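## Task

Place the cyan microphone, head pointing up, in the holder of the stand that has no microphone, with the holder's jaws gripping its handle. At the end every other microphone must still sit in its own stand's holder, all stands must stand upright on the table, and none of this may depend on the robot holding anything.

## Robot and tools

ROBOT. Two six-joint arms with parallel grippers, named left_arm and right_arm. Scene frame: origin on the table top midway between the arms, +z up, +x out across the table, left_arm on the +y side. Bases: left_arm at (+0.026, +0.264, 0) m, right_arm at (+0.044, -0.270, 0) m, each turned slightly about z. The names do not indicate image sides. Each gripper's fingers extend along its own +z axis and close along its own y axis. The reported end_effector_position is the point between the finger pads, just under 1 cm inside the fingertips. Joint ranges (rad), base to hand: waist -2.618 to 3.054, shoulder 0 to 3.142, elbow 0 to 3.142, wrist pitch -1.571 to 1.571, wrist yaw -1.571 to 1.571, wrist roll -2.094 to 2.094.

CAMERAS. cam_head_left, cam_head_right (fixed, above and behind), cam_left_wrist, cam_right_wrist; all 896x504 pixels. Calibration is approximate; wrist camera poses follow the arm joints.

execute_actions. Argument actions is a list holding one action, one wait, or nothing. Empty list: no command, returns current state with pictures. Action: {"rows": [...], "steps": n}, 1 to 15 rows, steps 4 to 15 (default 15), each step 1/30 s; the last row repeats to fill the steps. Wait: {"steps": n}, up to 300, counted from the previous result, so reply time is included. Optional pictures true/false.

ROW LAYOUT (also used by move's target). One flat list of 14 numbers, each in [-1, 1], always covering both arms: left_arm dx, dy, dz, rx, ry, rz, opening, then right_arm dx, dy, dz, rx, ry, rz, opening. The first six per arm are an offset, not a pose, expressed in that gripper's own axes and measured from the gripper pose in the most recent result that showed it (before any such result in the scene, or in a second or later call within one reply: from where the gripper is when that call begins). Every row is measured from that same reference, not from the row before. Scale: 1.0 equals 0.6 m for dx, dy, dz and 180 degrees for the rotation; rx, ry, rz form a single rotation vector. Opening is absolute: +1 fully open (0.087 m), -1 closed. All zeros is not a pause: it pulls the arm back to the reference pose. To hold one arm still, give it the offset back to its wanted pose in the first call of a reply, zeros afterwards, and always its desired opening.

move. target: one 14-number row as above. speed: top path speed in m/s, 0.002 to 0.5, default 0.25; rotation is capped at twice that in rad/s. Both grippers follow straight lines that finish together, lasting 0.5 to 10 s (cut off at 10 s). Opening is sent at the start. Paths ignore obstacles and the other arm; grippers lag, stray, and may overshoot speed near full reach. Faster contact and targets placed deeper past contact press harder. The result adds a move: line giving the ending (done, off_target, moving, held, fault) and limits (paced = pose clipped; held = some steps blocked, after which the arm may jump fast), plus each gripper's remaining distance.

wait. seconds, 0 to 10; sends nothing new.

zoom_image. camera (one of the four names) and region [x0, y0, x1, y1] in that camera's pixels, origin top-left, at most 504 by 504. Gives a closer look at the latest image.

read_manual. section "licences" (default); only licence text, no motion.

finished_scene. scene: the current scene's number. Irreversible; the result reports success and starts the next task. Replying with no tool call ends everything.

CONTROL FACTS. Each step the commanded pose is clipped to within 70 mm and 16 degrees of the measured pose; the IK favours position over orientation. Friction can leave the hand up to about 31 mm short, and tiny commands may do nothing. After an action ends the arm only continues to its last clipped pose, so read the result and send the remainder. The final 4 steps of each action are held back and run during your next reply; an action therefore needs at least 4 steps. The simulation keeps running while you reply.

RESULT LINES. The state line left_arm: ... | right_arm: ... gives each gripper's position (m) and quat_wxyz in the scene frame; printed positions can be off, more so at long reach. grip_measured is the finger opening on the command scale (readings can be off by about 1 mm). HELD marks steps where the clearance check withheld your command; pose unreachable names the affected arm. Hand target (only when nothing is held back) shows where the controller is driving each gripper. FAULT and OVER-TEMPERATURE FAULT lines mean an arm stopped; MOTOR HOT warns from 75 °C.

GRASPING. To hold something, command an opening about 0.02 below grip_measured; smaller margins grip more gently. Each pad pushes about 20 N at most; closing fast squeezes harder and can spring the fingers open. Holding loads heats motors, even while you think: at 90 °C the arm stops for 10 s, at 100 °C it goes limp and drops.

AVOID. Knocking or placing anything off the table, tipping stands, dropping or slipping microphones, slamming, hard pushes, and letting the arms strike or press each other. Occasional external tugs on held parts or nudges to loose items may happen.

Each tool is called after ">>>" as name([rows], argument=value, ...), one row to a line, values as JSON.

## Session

>>> execute_actions(actions=[])

Scene clock: 0.00 s of 4800.00 s.
left_arm: end_effector_position=(+0.4204, -0.1850, +0.1061) grip_measured=+1.000 end_effector_quat_wxyz=(+0.281, -0.557, +0.715, -0.314) | right_arm: end_effector_position=(+0.4843, -0.3855, +0.3024) grip_measured=+1.000 end_effector_quat_wxyz=(+0.436, +0.236, +0.865, -0.075)
Joint positions: left_arm=[-0.842  2.201  1.766 -0.434 -0.565 -2.068  0.087] | right_arm=[-0.356  1.719  1.944 -0.891  0.18   0.235  0.087]
Joint velocities: left_arm=[ 0.017 -0.002 -0.027 -0.007  0.022 -0.066  0.   ] | right_arm=[-0.017  0.007 -0.002 -0.051  0.037 -0.022  0.   ]
Hand target (left_arm): +0.420, -0.185, +0.106; +0.281, -0.557, +0.715, -0.314
Hand target (right_arm): +0.484, -0.386, +0.302; +0.436, +0.236, +0.865, -0.075
camera_calibration (this result's frames):
cam_left_wrist: T_world_to_cam=[[0.627618, -0.183882, 0.756494, -0.379332], [-0.720548, -0.505151, 0.475008, 0.176138], [0.294799, -0.843214, -0.449538, -0.0950899], [0, 0, 0, 1]] pos_world=[0.393024, -0.0609566, 0.160548]
cam_right_wrist: T_world_to_cam=[[-0.488632, -0.867364, -0.0944389, -0.0661639], [-0.869167, 0.493349, -0.0339867, 0.64441], [0.0760701, 0.0654762, -0.99495, 0.428096], [0, 0, 0, 1]] pos_world=[0.495205, -0.403337, 0.441588]

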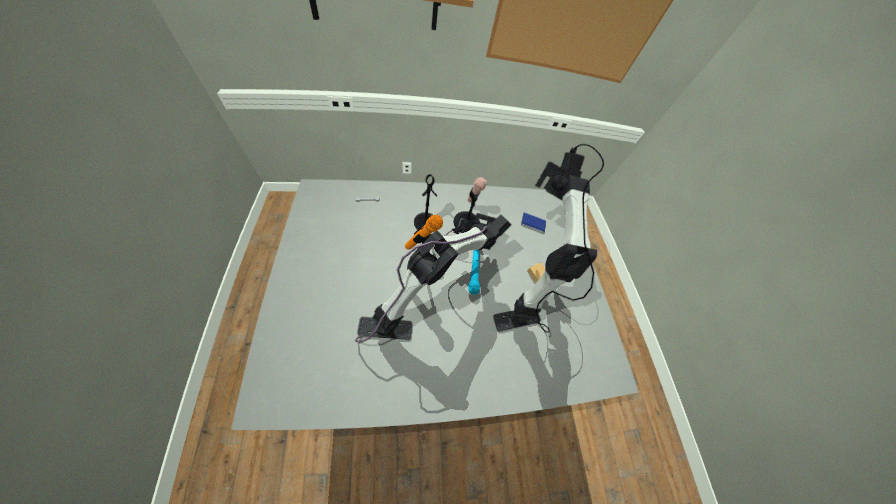

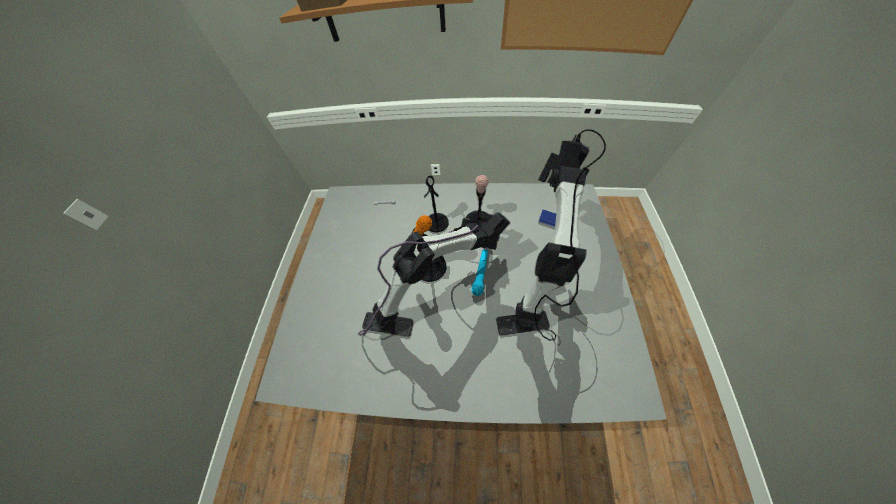

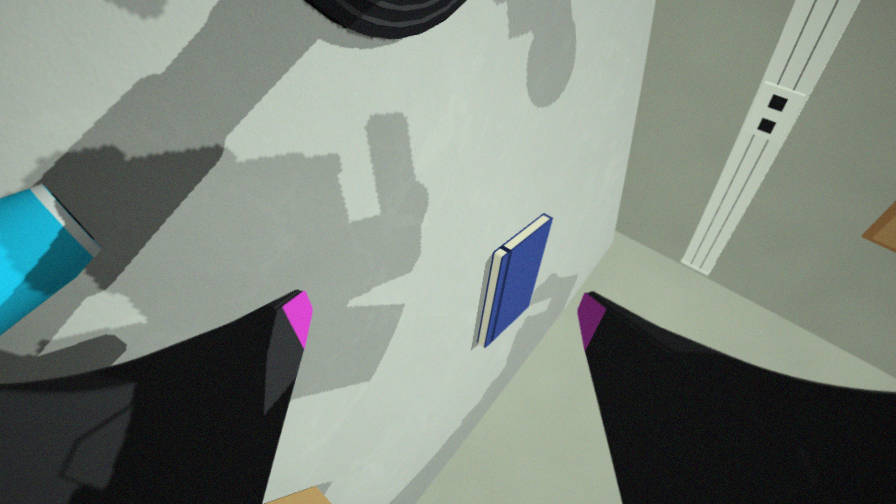

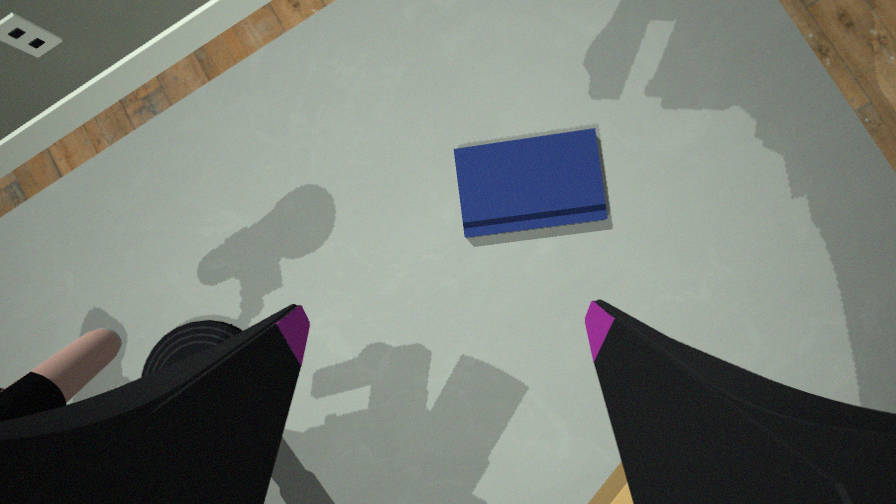

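>>> execute_actions(actions=[])

>>> zoom_image(camera="cam_head_left", region=[370, 150, 530, 310])

>>> zoom_image(camera="cam_head_right", region=[370, 150, 530, 310])

Scene clock: 0.77 s of 4800.00 s.
left_arm: end_effector_position=(+0.4204, -0.1850, +0.1061) grip_measured=+1.000 end_effector_quat_wxyz=(+0.281, -0.557, +0.715, -0.314) | right_arm: end_effector_position=(+0.4843, -0.3855, +0.3024) grip_measured=+1.000 end_effector_quat_wxyz=(+0.436, +0.236, +0.865, -0.075)
Joint positions: left_arm=[-0.842  2.201  1.766 -0.434 -0.565 -2.068  0.087] | right_arm=[-0.356  1.719  1.944 -0.891  0.18   0.235  0.087]
Joint velocities: left_arm=[ 0.012 -0.007 -0.002  0.095 -0.022 -0.037  0.   ] | right_arm=[-0.002 -0.017 -0.007 -0.081 -0.022 -0.066  0.   ]
Hand target (left_arm): +0.420, -0.185, +0.106; +0.281, -0.557, +0.715, -0.314
Hand target (right_arm): +0.484, -0.386, +0.302; +0.436, +0.236, +0.865, -0.075
Kept back: nothing.
Steps of this call (steps 1 to 23: nothing new was sent). Readings (end_effector_position):
1: left_arm (+0.4204, -0.1850, +0.1061) | right_arm (+0.4843, -0.3855, +0.3024)
2: left_arm (+0.4204, -0.1850, +0.1061) | right_arm (+0.4843, -0.3855, +0.3024)
4: left_arm (+0.4204, -0.1850, +0.1061) | right_arm (+0.4843, -0.3855, +0.3024)
8: left_arm (+0.4204, -0.1850, +0.1061) | right_arm (+0.4843, -0.3855, +0.3024)
23: the state above
camera_calibration (this result's frames):
cam_left_wrist: T_world_to_cam=[[0.627618, -0.183882, 0.756494, -0.379332], [-0.720548, -0.505151, 0.475008, 0.176138], [0.294799, -0.843214, -0.449538, -0.0950899], [0, 0, 0, 1]] pos_world=[0.393024, -0.0609566, 0.160548]
cam_right_wrist: T_world_to_cam=[[-0.488632, -0.867364, -0.0944389, -0.0661639], [-0.869167, 0.493349, -0.0339867, 0.64441], [0.0760701, 0.0654762, -0.99495, 0.428096], [0, 0, 0, 1]] pos_world=[0.495205, -0.403337, 0.441588]

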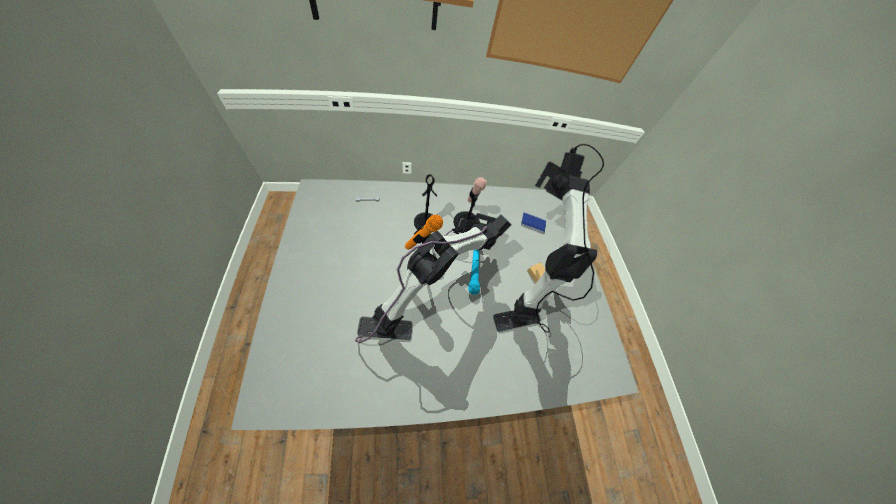

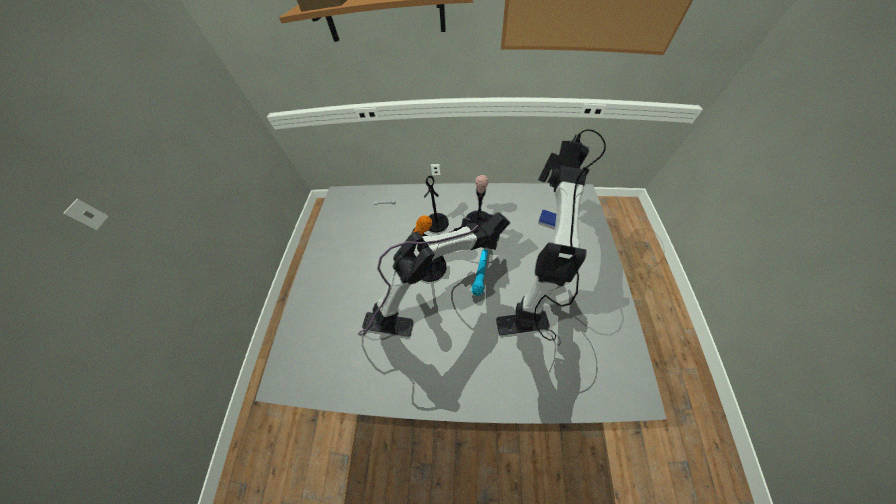

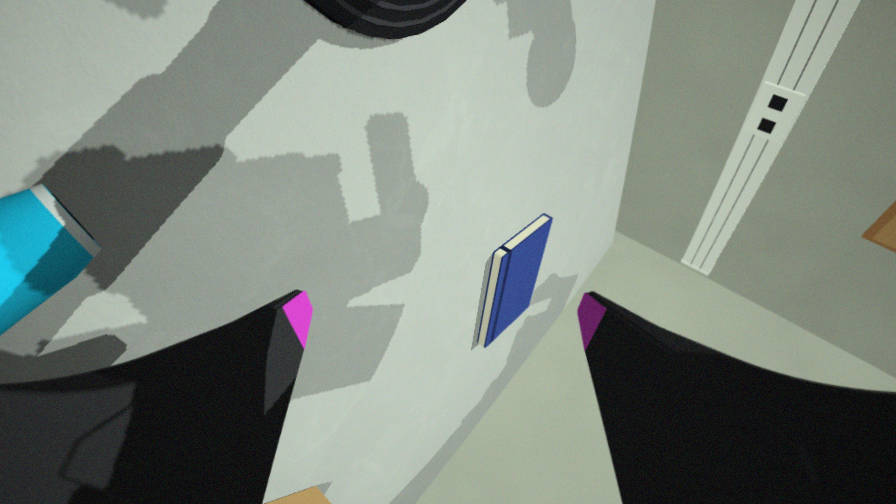

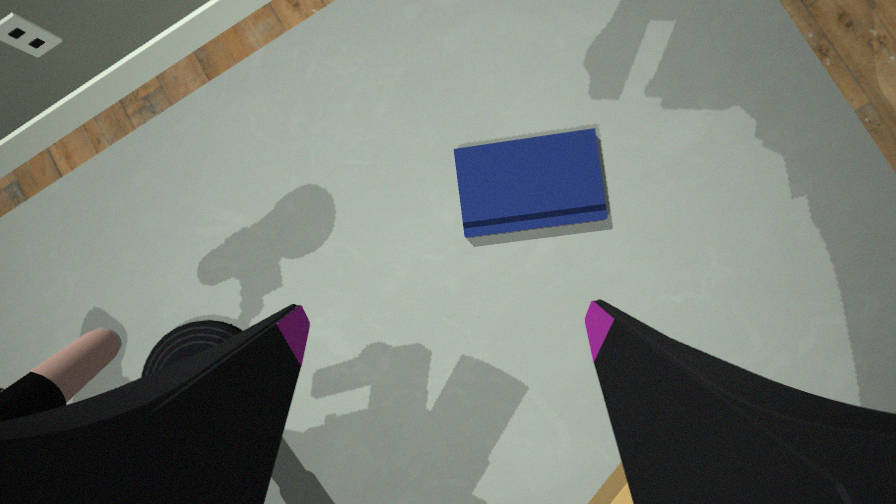

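Region (370, 150, 530, 310) of cam_head_left's 896x504 image, scaled by 3.150, with more detail than that image has.

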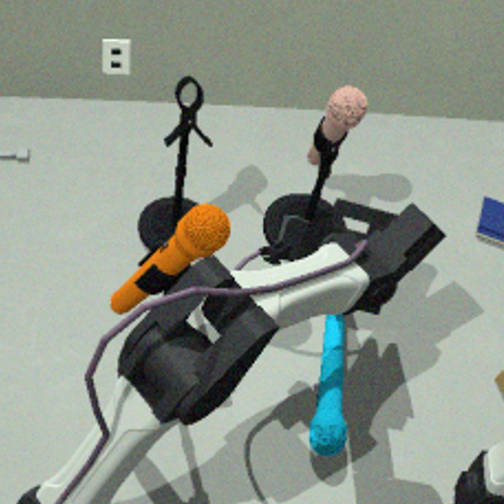

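Region (370, 150, 530, 310) of cam_head_right's 896x504 image, scaled by 3.150, with more detail than that image has.

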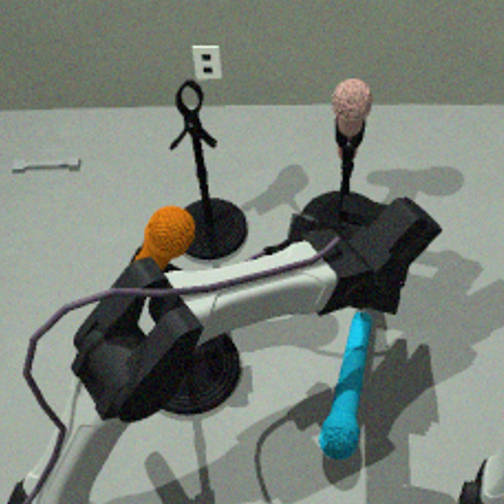

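>>> move(target=[-0.083,0.135,-0.267,-0.101,0.338,0.710,1,0,0,0,0,0,0,1], speed=0.5)

>>> move(target=[0,0,0,0,0,0.65,1,0,0,0,0,0,0,1], speed=0.5)

Scene clock: 7.87 s of 4800.00 s.
left_arm: end_effector_position=(+0.2659, -0.1007, +0.1427) grip_measured=+1.000 end_effector_quat_wxyz=(+0.067, +0.516, +0.853, -0.034) | right_arm: end_effector_position=(+0.4843, -0.3855, +0.3024) grip_measured=+1.000 end_effector_quat_wxyz=(+0.436, +0.236, +0.865, -0.075)
Joint positions: left_arm=[-0.884  2.358  2.508 -1.571  0.002  0.091  0.087] | right_arm=[-0.356  1.719  1.944 -0.891  0.18   0.235  0.087]
Joint velocities: left_arm=[-0.012  0.002  0.002 -0.037  0.007  0.022  0.   ] | right_arm=[-0.017  0.017 -0.012 -0.022 -0.007 -0.007  0.   ]
Hand target (left_arm): +0.261, -0.096, +0.150; +0.068, +0.523, +0.849, -0.028
Hand target (right_arm): +0.484, -0.386, +0.302; +0.436, +0.236, +0.865, -0.075
Off the commanded pose (left_arm): 0.009 m, 9 deg.
Off the commanded pose (right_arm): 0.000 m, 0 deg.
joint sent to its limit (left arm) — the command would take joint 4 (wrist pitch) past its lower limit, so that joint was sent only as far as its limit.
Kept back: nothing.
After step 90, 0.90 s passed at rest.
move: off_target (left_arm)
camera_calibration (this result's frames):
cam_left_wrist: T_world_to_cam=[[-0.885377, -0.464383, -0.0213708, 0.190496], [-0.354646, 0.645005, 0.676901, 0.0797349], [-0.300557, 0.606891, -0.735764, 0.383211], [0, 0, 0, 1]] pos_world=[0.312115, -0.195534, 0.232051]
cam_right_wrist: T_world_to_cam=[[-0.488632, -0.867364, -0.0944389, -0.0661639], [-0.869167, 0.493349, -0.0339867, 0.64441], [0.0760701, 0.0654762, -0.99495, 0.428096], [0, 0, 0, 1]] pos_world=[0.495205, -0.403337, 0.441588]

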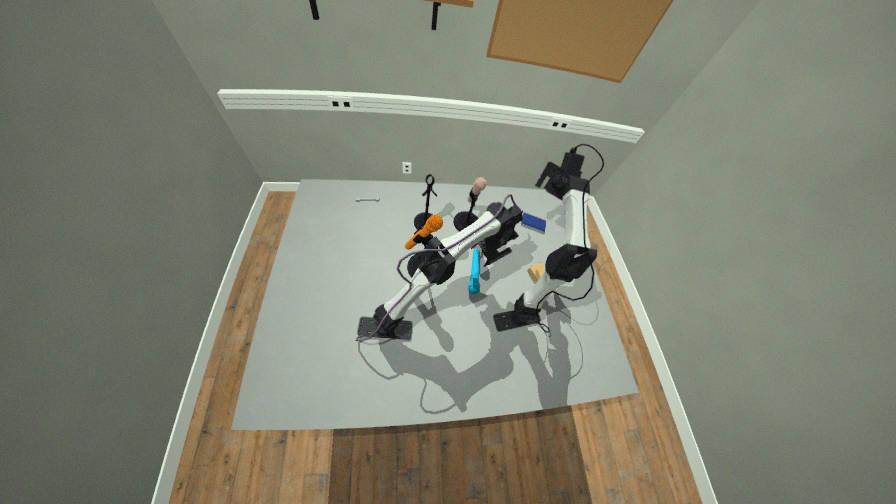

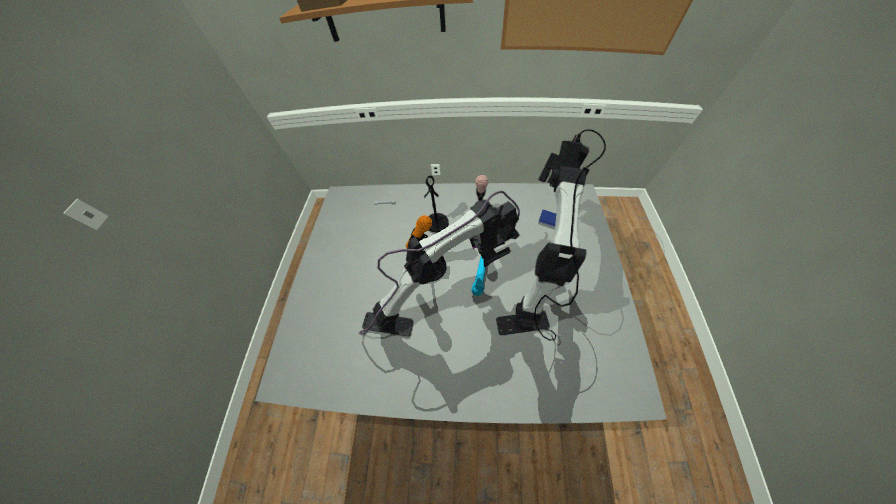

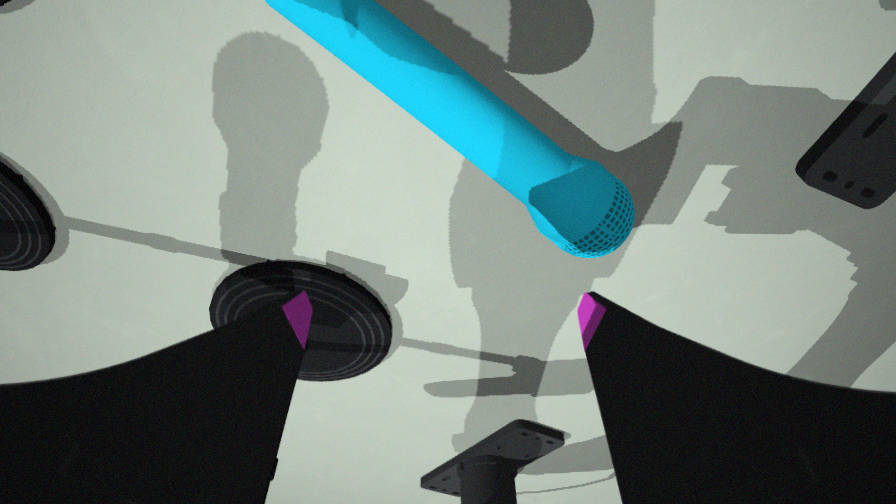

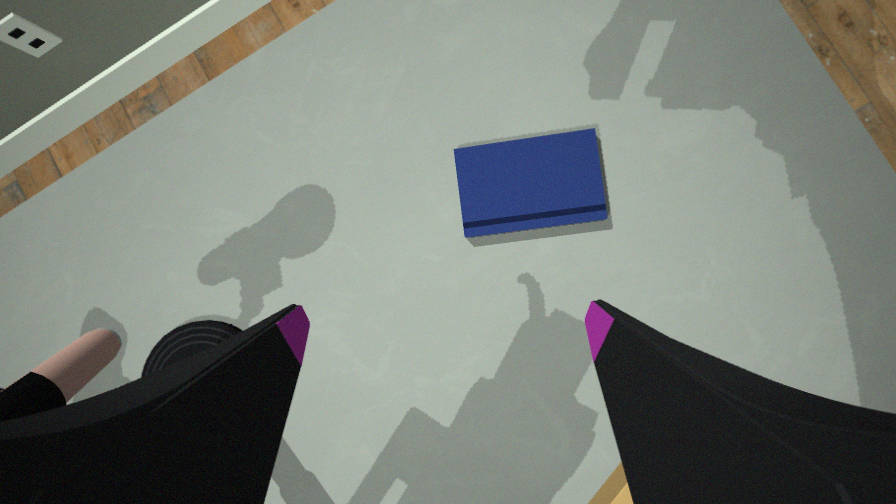

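Scene clock: 10.67 s of 4800.00 s.
left_arm: end_effector_position=(+0.2642, -0.1016, +0.1369) grip_measured=+1.000 end_effector_quat_wxyz=(+0.051, +0.998, +0.006, +0.034) | right_arm: end_effector_position=(+0.4843, -0.3855, +0.3024) grip_measured=+1.000 end_effector_quat_wxyz=(+0.436, +0.236, +0.865, -0.075)
Joint positions: left_arm=[-0.97   2.023  1.905 -1.331 -0.012  2.047  0.087] | right_arm=[-0.356  1.719  1.944 -0.891  0.18   0.235  0.087]
Joint velocities: left_arm=[-0.007  0.007 -0.002 -0.022  0.022  0.066  0.   ] | right_arm=[-0.012  0.002 -0.007 -0.037  0.022 -0.066  0.   ]
Hand target (left_arm): +0.267, -0.101, +0.144; +0.064, +0.997, +0.005, +0.040
Hand target (right_arm): +0.484, -0.386, +0.302; +0.436, +0.236, +0.865, -0.075
Off the commanded pose (left_arm): 0.006 m, 2 deg.
Off the commanded pose (right_arm): 0.000 m, 0 deg.
Kept back: nothing.
move: done
camera_calibration (this result's frames):
cam_left_wrist: T_world_to_cam=[[-0.00630246, 0.993779, -0.111195, 0.116666], [0.572564, 0.0947516, 0.814367, -0.236004], [0.819836, -0.0585337, -0.569599, -0.00746159], [0, 0, 0, 1]] pos_world=[0.14198, -0.0940156, 0.200916]
cam_right_wrist: T_world_to_cam=[[-0.488632, -0.867364, -0.0944389, -0.0661639], [-0.869167, 0.493349, -0.0339867, 0.64441], [0.0760701, 0.0654762, -0.99495, 0.428096], [0, 0, 0, 1]] pos_world=[0.495205, -0.403337, 0.441588]

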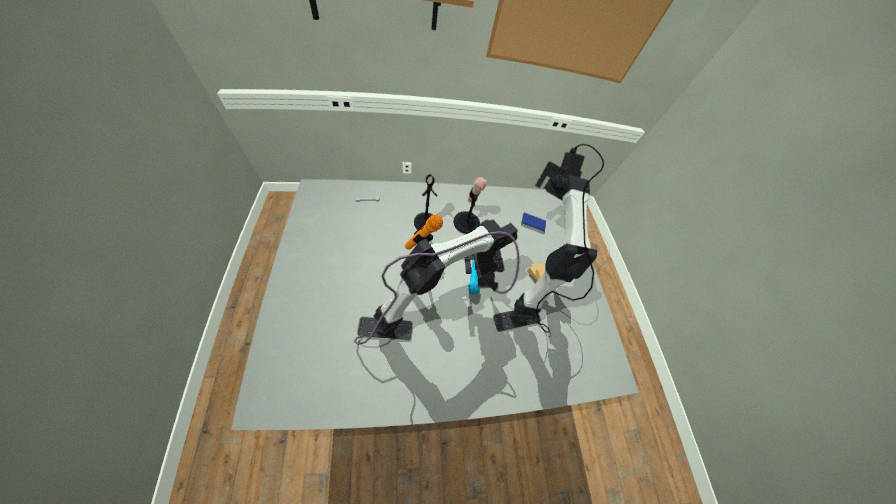

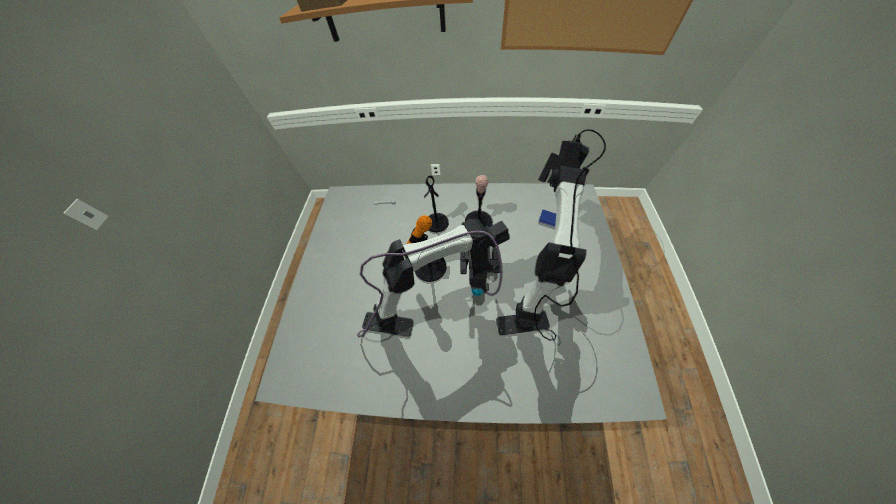

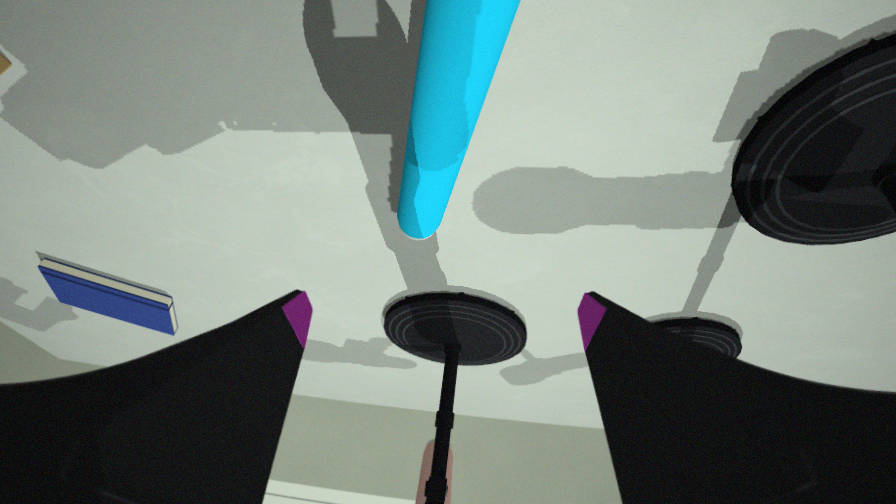

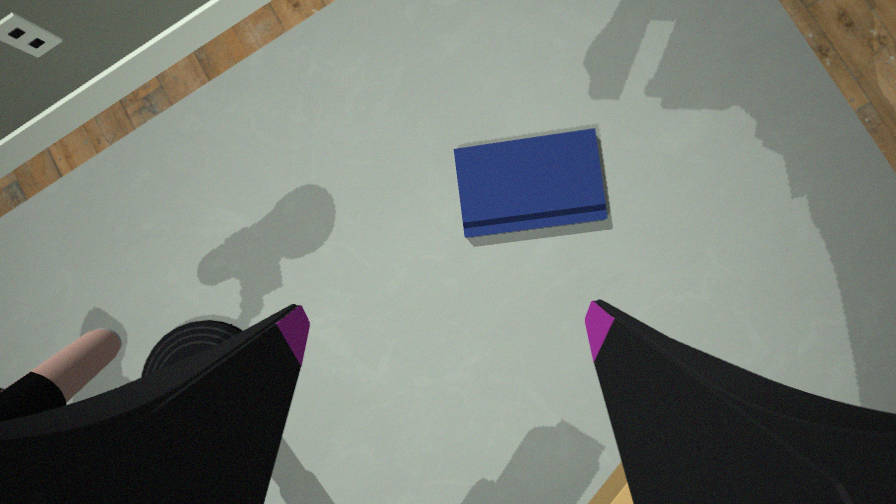

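>>> move(target=[-0.054,-0.013,0.180,0.032,-0.023,0.026,0.5,0,0,0,0,0,0,1], speed=0.2)

Scene clock: 12.23 s of 4800.00 s.
left_arm: end_effector_position=(+0.2424, -0.1026, +0.0300) grip_measured=+0.500 end_effector_quat_wxyz=(-0.006, +1.000, -0.029, +0.003) | right_arm: end_effector_position=(+0.4843, -0.3855, +0.3024) grip_measured=+1.000 end_effector_quat_wxyz=(+0.436, +0.236, +0.865, -0.075)
Joint positions: left_arm=[-1.014  2.133  1.662 -1.108 -0.011  2.071  0.066] | right_arm=[-0.356  1.719  1.944 -0.891  0.18   0.235  0.087]
Joint velocities: left_arm=[-0.022  0.007  0.007  0.007 -0.022 -0.007  0.   ] | right_arm=[ 0.007 -0.022  0.002 -0.007 -0.051 -0.022  0.   ]
Hand target (left_arm): +0.238, -0.107, +0.027; -0.001, +0.999, -0.036, +0.000
Hand target (right_arm): +0.484, -0.386, +0.302; +0.436, +0.236, +0.865, -0.075
Off the commanded pose (left_arm): 0.005 m, 1 deg.
Off the commanded pose (right_arm): 0.000 m, 0 deg.
Kept back: nothing.
move: done
camera_calibration (this result's frames):
cam_left_wrist: T_world_to_cam=[[0.0590494, 0.99825, 0.00312477, 0.0867799], [0.621228, -0.0391973, 0.782649, -0.161001], [0.781402, -0.0442737, -0.622456, -0.0381541], [0, 0, 0, 1]] pos_world=[0.124708, -0.0946281, 0.101987]
cam_right_wrist: T_world_to_cam=[[-0.488632, -0.867364, -0.0944389, -0.0661639], [-0.869167, 0.493349, -0.0339867, 0.64441], [0.0760701, 0.0654762, -0.99495, 0.428096], [0, 0, 0, 1]] pos_world=[0.495205, -0.403337, 0.441588]

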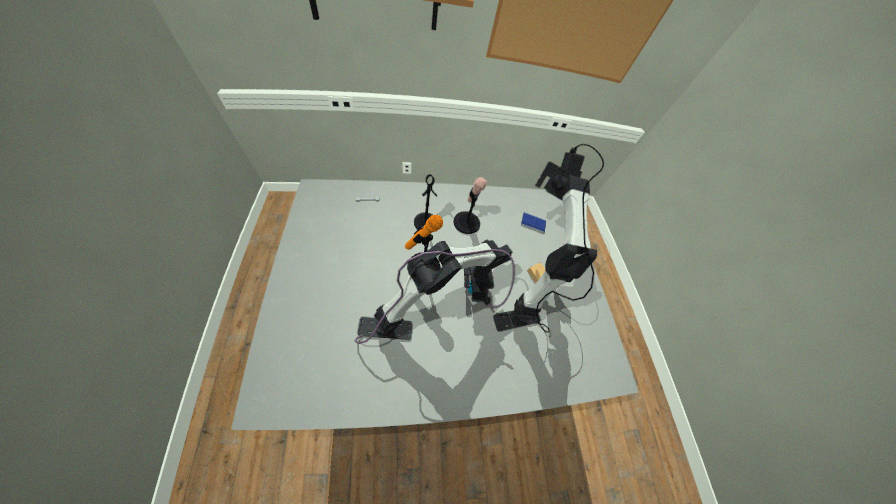

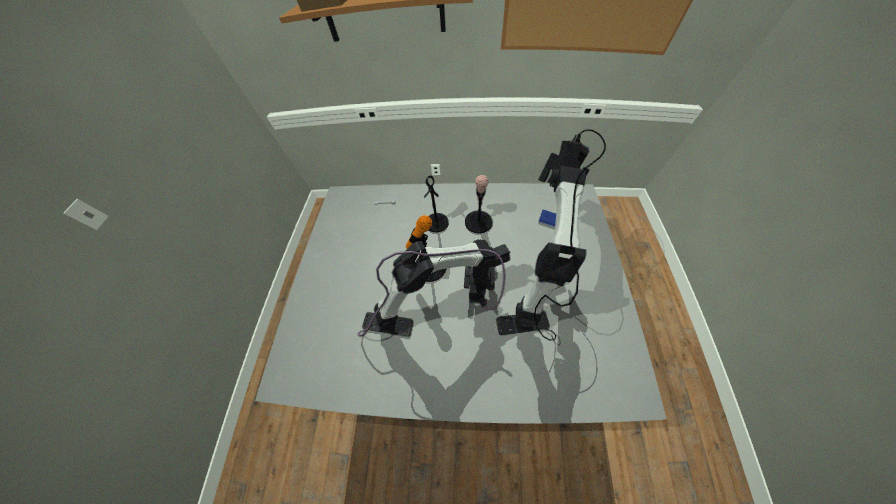

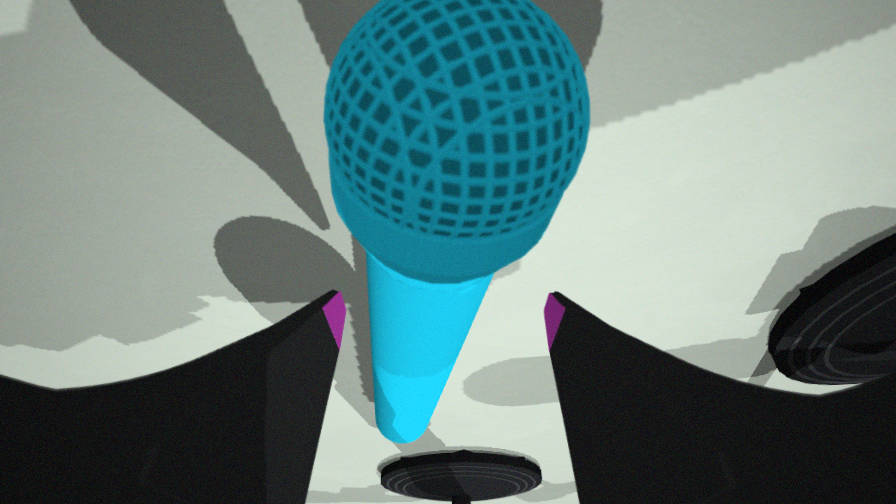

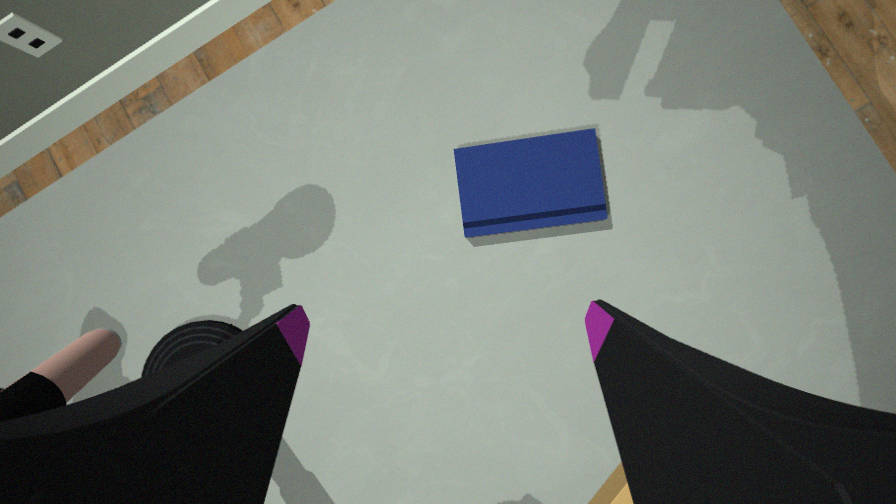

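>>> execute_actions([
  {"rows":[[0,0.008,0.01,0,0,0.01,0.5,0,0,0,0,0,0,1],[0,0.016,0.02,0,0,0.01,0.45,0,0,0,0,0,0,1],[0,0.016,0.02,0,0,0.01,0.4,0,0,0,0,0,0,1],[0,0.016,0.02,0,0,0.01,0.35,0,0,0,0,0,0,1],[0,0.016,0.02,0,0,0.01,0.3,0,0,0,0,0,0,1],[0,0.016,0.02,0,0,0.01,0.25,0,0,0,0,0,0,1],[0,0.016,0.02,0,0,0.01,0.2,0,0,0,0,0,0,1],[0,0.016,0.02,0,0,0.01,0.15,0,0,0,0,0,0,1],[0,0.016,0.02,0,0,0.01,0.1,0,0,0,0,0,0,1]],"steps":15},
])

Scene clock: 12.80 s of 4800.00 s.
left_arm: end_effector_position=(+0.2422, -0.1024, +0.0169) grip_measured=+0.102 end_effector_quat_wxyz=(-0.016, +0.999, -0.032, -0.002) | right_arm: end_effector_position=(+0.4843, -0.3855, +0.3024) grip_measured=+1.000 end_effector_quat_wxyz=(+0.436, +0.236, +0.865, -0.075)
Joint positions: left_arm=[-1.014  2.165  1.662 -1.098 -0.011  2.076  0.048] | right_arm=[-0.356  1.719  1.944 -0.891  0.18   0.235  0.087]
Joint velocities: left_arm=[-0.007  0.007  0.002  0.007  0.022  0.051 -0.004] | right_arm=[-0.002  0.002 -0.002  0.037 -0.037  0.051  0.   ]
joint sent to its limit (left arm) — the command would take joint 6 (wrist roll) past its upper limit, so that joint was sent only as far as its limit.
Steps of this call (steps 1 to 6: nothing new was sent; steps 7 to 17: the first 11 steps of this action). Readings (end_effector_position):
7: left_arm (+0.2426, -0.1029, +0.0300) | right_arm (+0.4843, -0.3855, +0.3024)
8: left_arm (+0.2425, -0.1028, +0.0291) | right_arm (+0.4843, -0.3855, +0.3024)
10: left_arm (+0.2426, -0.1031, +0.0255) | right_arm (+0.4843, -0.3855, +0.3024)
14: left_arm (+0.2421, -0.1021, +0.0176) | right_arm (+0.4843, -0.3855, +0.3024)
17: the state above

>>> execute_actions([
  {"rows":[[0,0.012,-0.004,0,0,0,0.06,0,0,0,0,0,0,1],[0,0.012,-0.004,0,0,0,0.02,0,0,0,0,0,0,1],[0,0.012,-0.004,0,0,0,-0.02,0,0,0,0,0,0,1],[0,0.012,-0.004,0,0,0,-0.06,0,0,0,0,0,0,1],[0,0.012,-0.004,0,0,0,-0.1,0,0,0,0,0,0,1],[0,0.012,-0.004,0,0,0,-0.13,0,0,0,0,0,0,1],[0,0.012,-0.004,0,0,0,-0.16,0,0,0,0,0,0,1],[0,0.012,-0.004,0,0,0,-0.19,0,0,0,0,0,0,1],[0,0.012,-0.004,0,0,0,-0.21,0,0,0,0,0,0,1],[0,0.012,-0.004,0,0,0,-0.23,0,0,0,0,0,0,1],[0,0.012,-0.004,0,0,0,-0.25,0,0,0,0,0,0,1],[0,0.012,-0.004,0,0,0,-0.27,0,0,0,0,0,0,1]],"steps":15},
])

>>> wait(seconds=0.2)

Scene clock: 13.43 s of 4800.00 s.
left_arm: end_effector_position=(+0.2439, -0.1059, +0.0192) grip_measured=-0.225 end_effector_quat_wxyz=(-0.014, +0.999, -0.030, -0.001) | right_arm: end_effector_position=(+0.4843, -0.3855, +0.3024) grip_measured=+1.000 end_effector_quat_wxyz=(+0.436, +0.236, +0.865, -0.075)
Joint positions: left_arm=[-1.014  2.173  1.684 -1.107 -0.01   2.073  0.034] | right_arm=[-0.356  1.719  1.944 -0.891  0.18   0.235  0.087]
Joint velocities: left_arm=[-0.002 -0.002 -0.007 -0.037  0.007 -0.051  0.001] | right_arm=[-0.002 -0.012 -0.007 -0.007  0.037 -0.066  0.   ]
Off your previous action's commanded pose (left_arm): 0.010 m, 2 deg at its last step (step 4 of this call).
Off your previous action's commanded pose (right_arm): 0.000 m, 0 deg at its last step (step 4 of this call).
Steps of this call (steps 1 to 4: the last 4 steps of your previous action; steps 5 to 8: nothing new was sent; steps 9 to 19: the first 11 steps of this action). Readings (end_effector_position):
9: left_arm (+0.2423, -0.1026, +0.0171) | right_arm (+0.4843, -0.3855, +0.3024)
10: left_arm (+0.2428, -0.1034, +0.0176) | right_arm (+0.4843, -0.3855, +0.3024)
12: left_arm (+0.2436, -0.1052, +0.0183) | right_arm (+0.4843, -0.3855, +0.3024)
16: left_arm (+0.2439, -0.1061, +0.0192) | right_arm (+0.4843, -0.3855, +0.3024)
19: the state above

Scene clock: 13.77 s of 4800.00 s.
left_arm: end_effector_position=(+0.2439, -0.1058, +0.0192) grip_measured=-0.225 end_effector_quat_wxyz=(-0.014, +0.999, -0.030, -0.001) | right_arm: end_effector_position=(+0.4843, -0.3855, +0.3024) grip_measured=+1.000 end_effector_quat_wxyz=(+0.436, +0.236, +0.865, -0.075)
Joint positions: left_arm=[-1.014  2.173  1.684 -1.107 -0.01   2.073  0.034] | right_arm=[-0.356  1.719  1.944 -0.891  0.18   0.235  0.087]
Joint velocities: left_arm=[-0.002  0.017  0.012 -0.007 -0.022 -0.037  0.   ] | right_arm=[-0.007 -0.007  0.012  0.066 -0.022 -0.007  0.   ]
Hand target (left_arm): +0.242, -0.110, +0.019; -0.016, +0.999, -0.032, -0.002
Hand target (right_arm): +0.484, -0.386, +0.302; +0.436, +0.236, +0.865, -0.075
Off the commanded pose (left_arm): 0.004 m, 0 deg.
Off the commanded pose (right_arm): 0.000 m, 0 deg.
Kept back: nothing.
Steps of this call (steps 1 to 4: the last 4 steps of your previous action; steps 5 to 10: nothing new was sent). Readings (end_effector_position):
1: left_arm (+0.2439, -0.1058, +0.0192) | right_arm (+0.4843, -0.3855, +0.3024)
2: left_arm (+0.2439, -0.1058, +0.0192) | right_arm (+0.4843, -0.3855, +0.3024)
4: left_arm (+0.2439, -0.1058, +0.0192) | right_arm (+0.4843, -0.3855, +0.3024)
8: left_arm (+0.2439, -0.1058, +0.0192) | right_arm (+0.4843, -0.3855, +0.3024)
10: the state above
camera_calibration (this result's frames):
cam_left_wrist: T_world_to_cam=[[0.0610311, 0.997968, 0.0183182, 0.0891907], [0.627302, -0.052625, 0.776996, -0.156364], [0.776381, -0.0359299, -0.629239, -0.0439041], [0, 0, 0, 1]] pos_world=[0.12673, -0.0988156, 0.0922339]
cam_right_wrist: T_world_to_cam=[[-0.488632, -0.867364, -0.0944389, -0.0661639], [-0.869167, 0.493349, -0.0339867, 0.64441], [0.0760701, 0.0654762, -0.99495, 0.428096], [0, 0, 0, 1]] pos_world=[0.495205, -0.403337, 0.441588]

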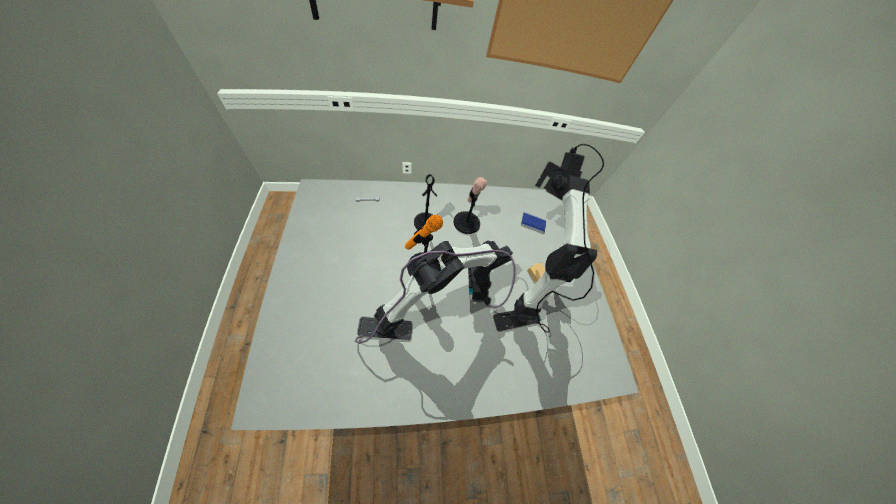

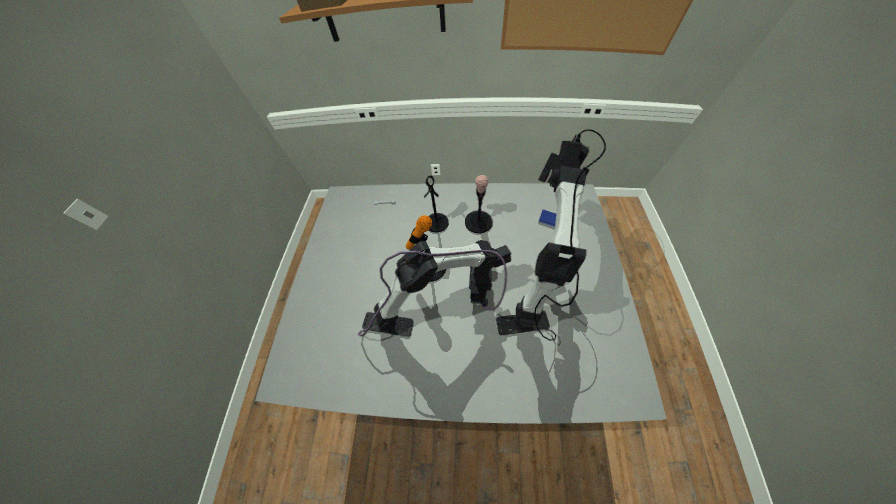

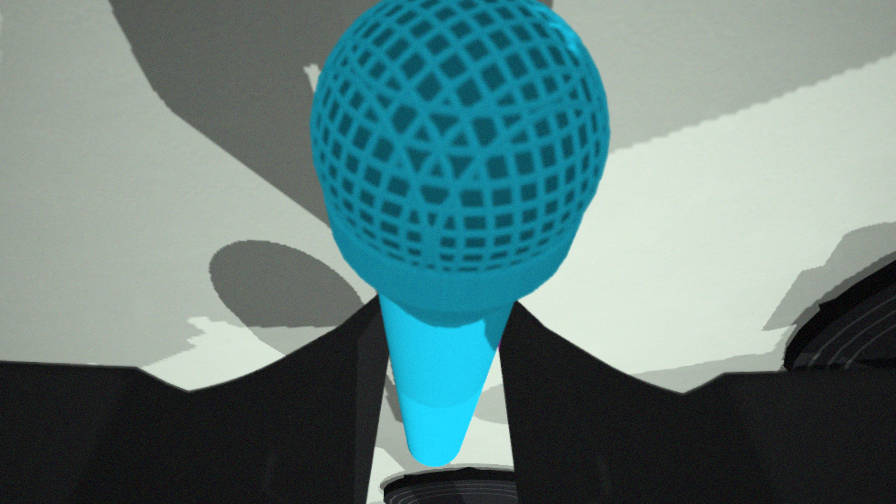

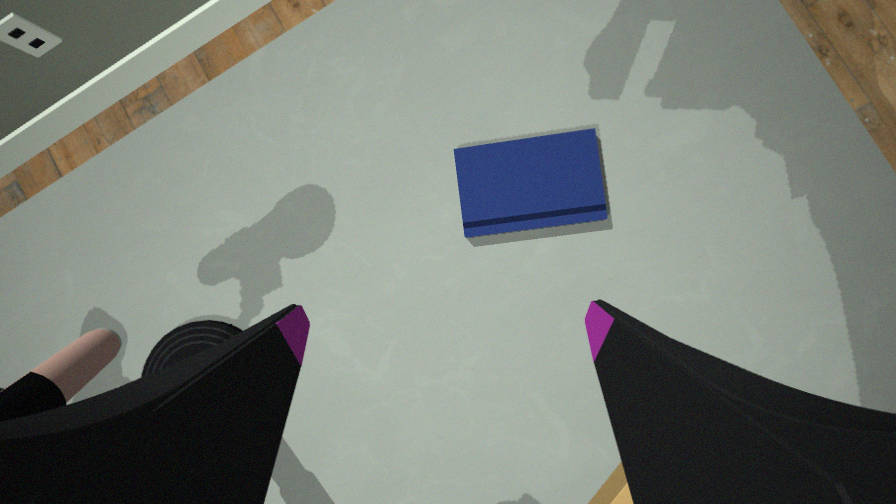

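>>> move(target=[-0.078,-0.078,-0.80,-0.444,0.109,-0.133,-0.26,0.323,0.149,0.098,-0.218,-0.056,-0.159,0.3], speed=0.3)

Scene clock: 18.10 s of 4800.00 s.
left_arm: end_effector_position=(+0.2086, -0.0618, +0.4690) grip_measured=-0.225 end_effector_quat_wxyz=(+0.592, +0.775, +0.184, +0.123) | right_arm: end_effector_position=(+0.4757, -0.2635, +0.1304) grip_measured=+0.300 end_effector_quat_wxyz=(+0.538, -0.140, +0.827, +0.086)
Joint positions: left_arm=[-1.09   1.291  1.792 -0.775 -0.068  1.524  0.034] | right_arm=[-0.279  1.504  0.838  0.204 -0.417 -0.207  0.057]
Joint velocities: left_arm=[ 0.002  0.017 -0.007  0.051 -0.051  0.007 -0.   ] | right_arm=[ 0.017  0.002 -0.007  0.022 -0.007 -0.022 -0.   ]
Hand target (left_arm): +0.206, -0.061, +0.499; +0.630, +0.745, +0.178, +0.130
Hand target (right_arm): +0.475, -0.260, +0.121; +0.533, -0.147, +0.828, +0.090
Off the commanded pose (left_arm): 0.033 m, 6 deg.
Off the commanded pose (right_arm): 0.012 m, 1 deg.
Kept back: nothing.
move: off_target (left_arm, right_arm)
camera_calibration (this result's frames):
cam_left_wrist: T_world_to_cam=[[-0.134673, 0.225023, -0.965001, 0.493352], [0.246777, 0.950805, 0.187273, -0.0634506], [0.959669, -0.21292, -0.183578, 0.00993167], [0, 0, 0, 1]] pos_world=[0.0725683, -0.048572, 0.489792]
cam_right_wrist: T_world_to_cam=[[0.311324, -0.950188, -0.0148363, -0.393492], [-0.916536, -0.296101, -0.268861, 0.416047], [0.251076, 0.0973012, -0.963065, 0.170565], [0, 0, 0, 1]] pos_world=[0.461001, -0.267296, 0.270287]

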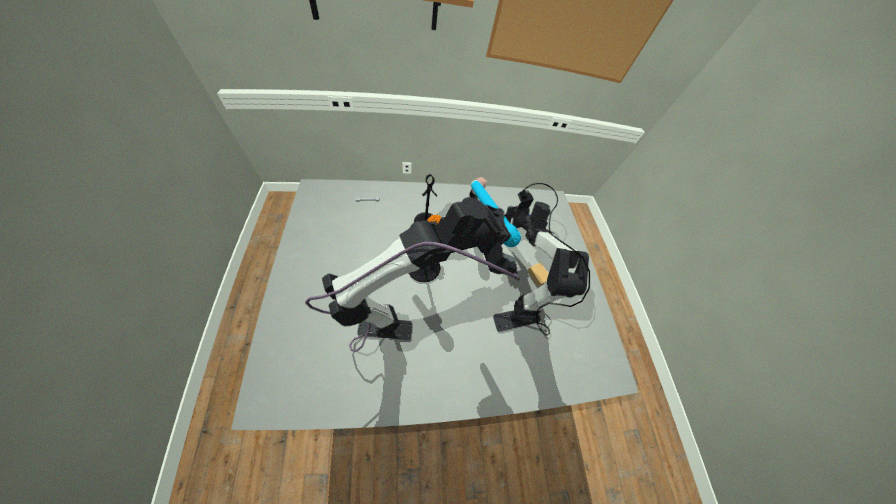

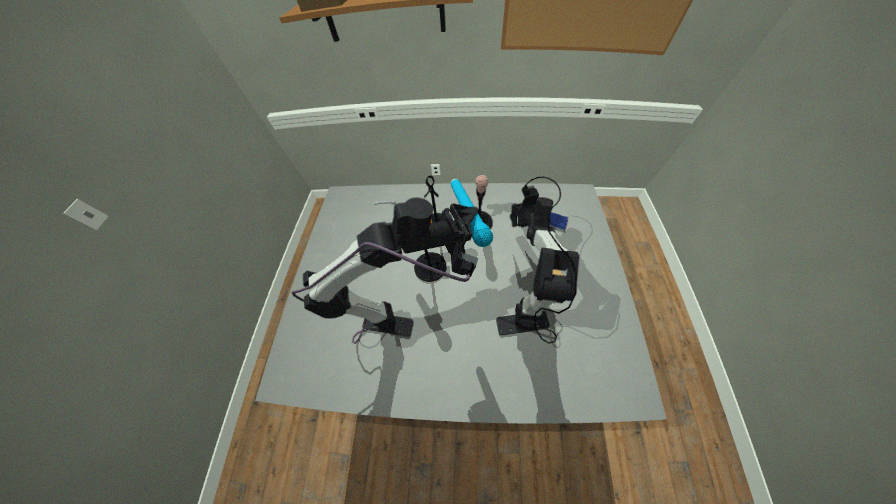

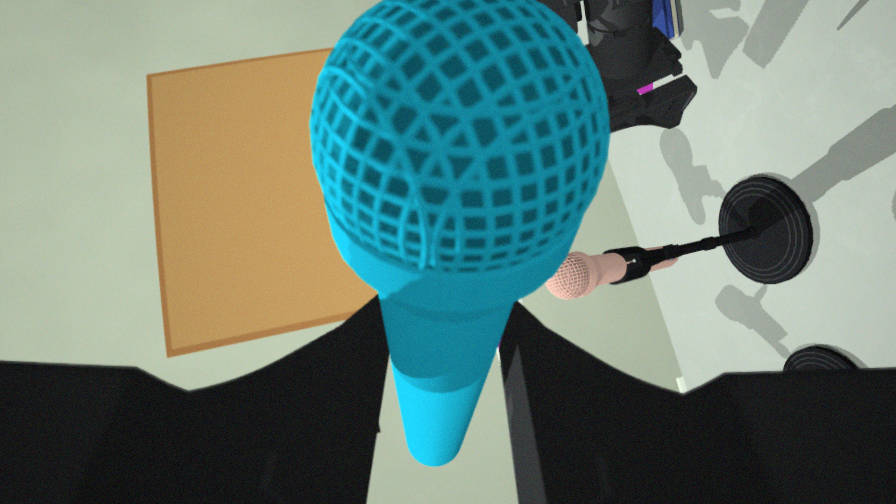

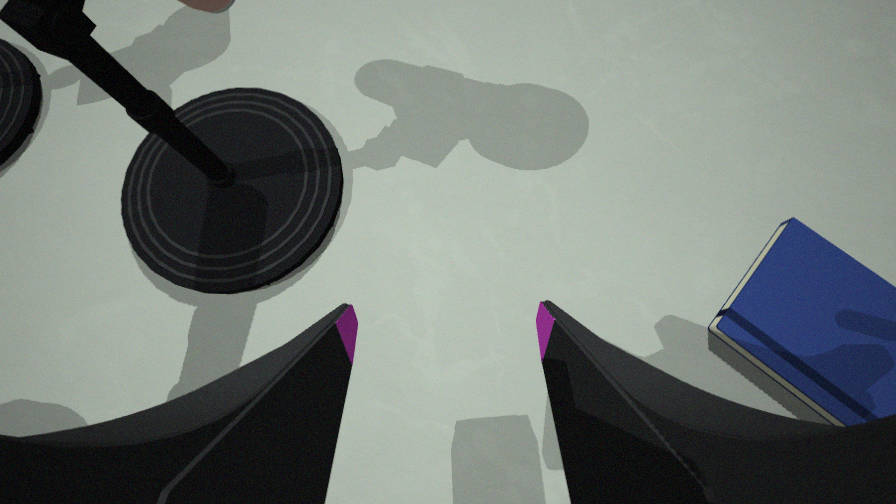

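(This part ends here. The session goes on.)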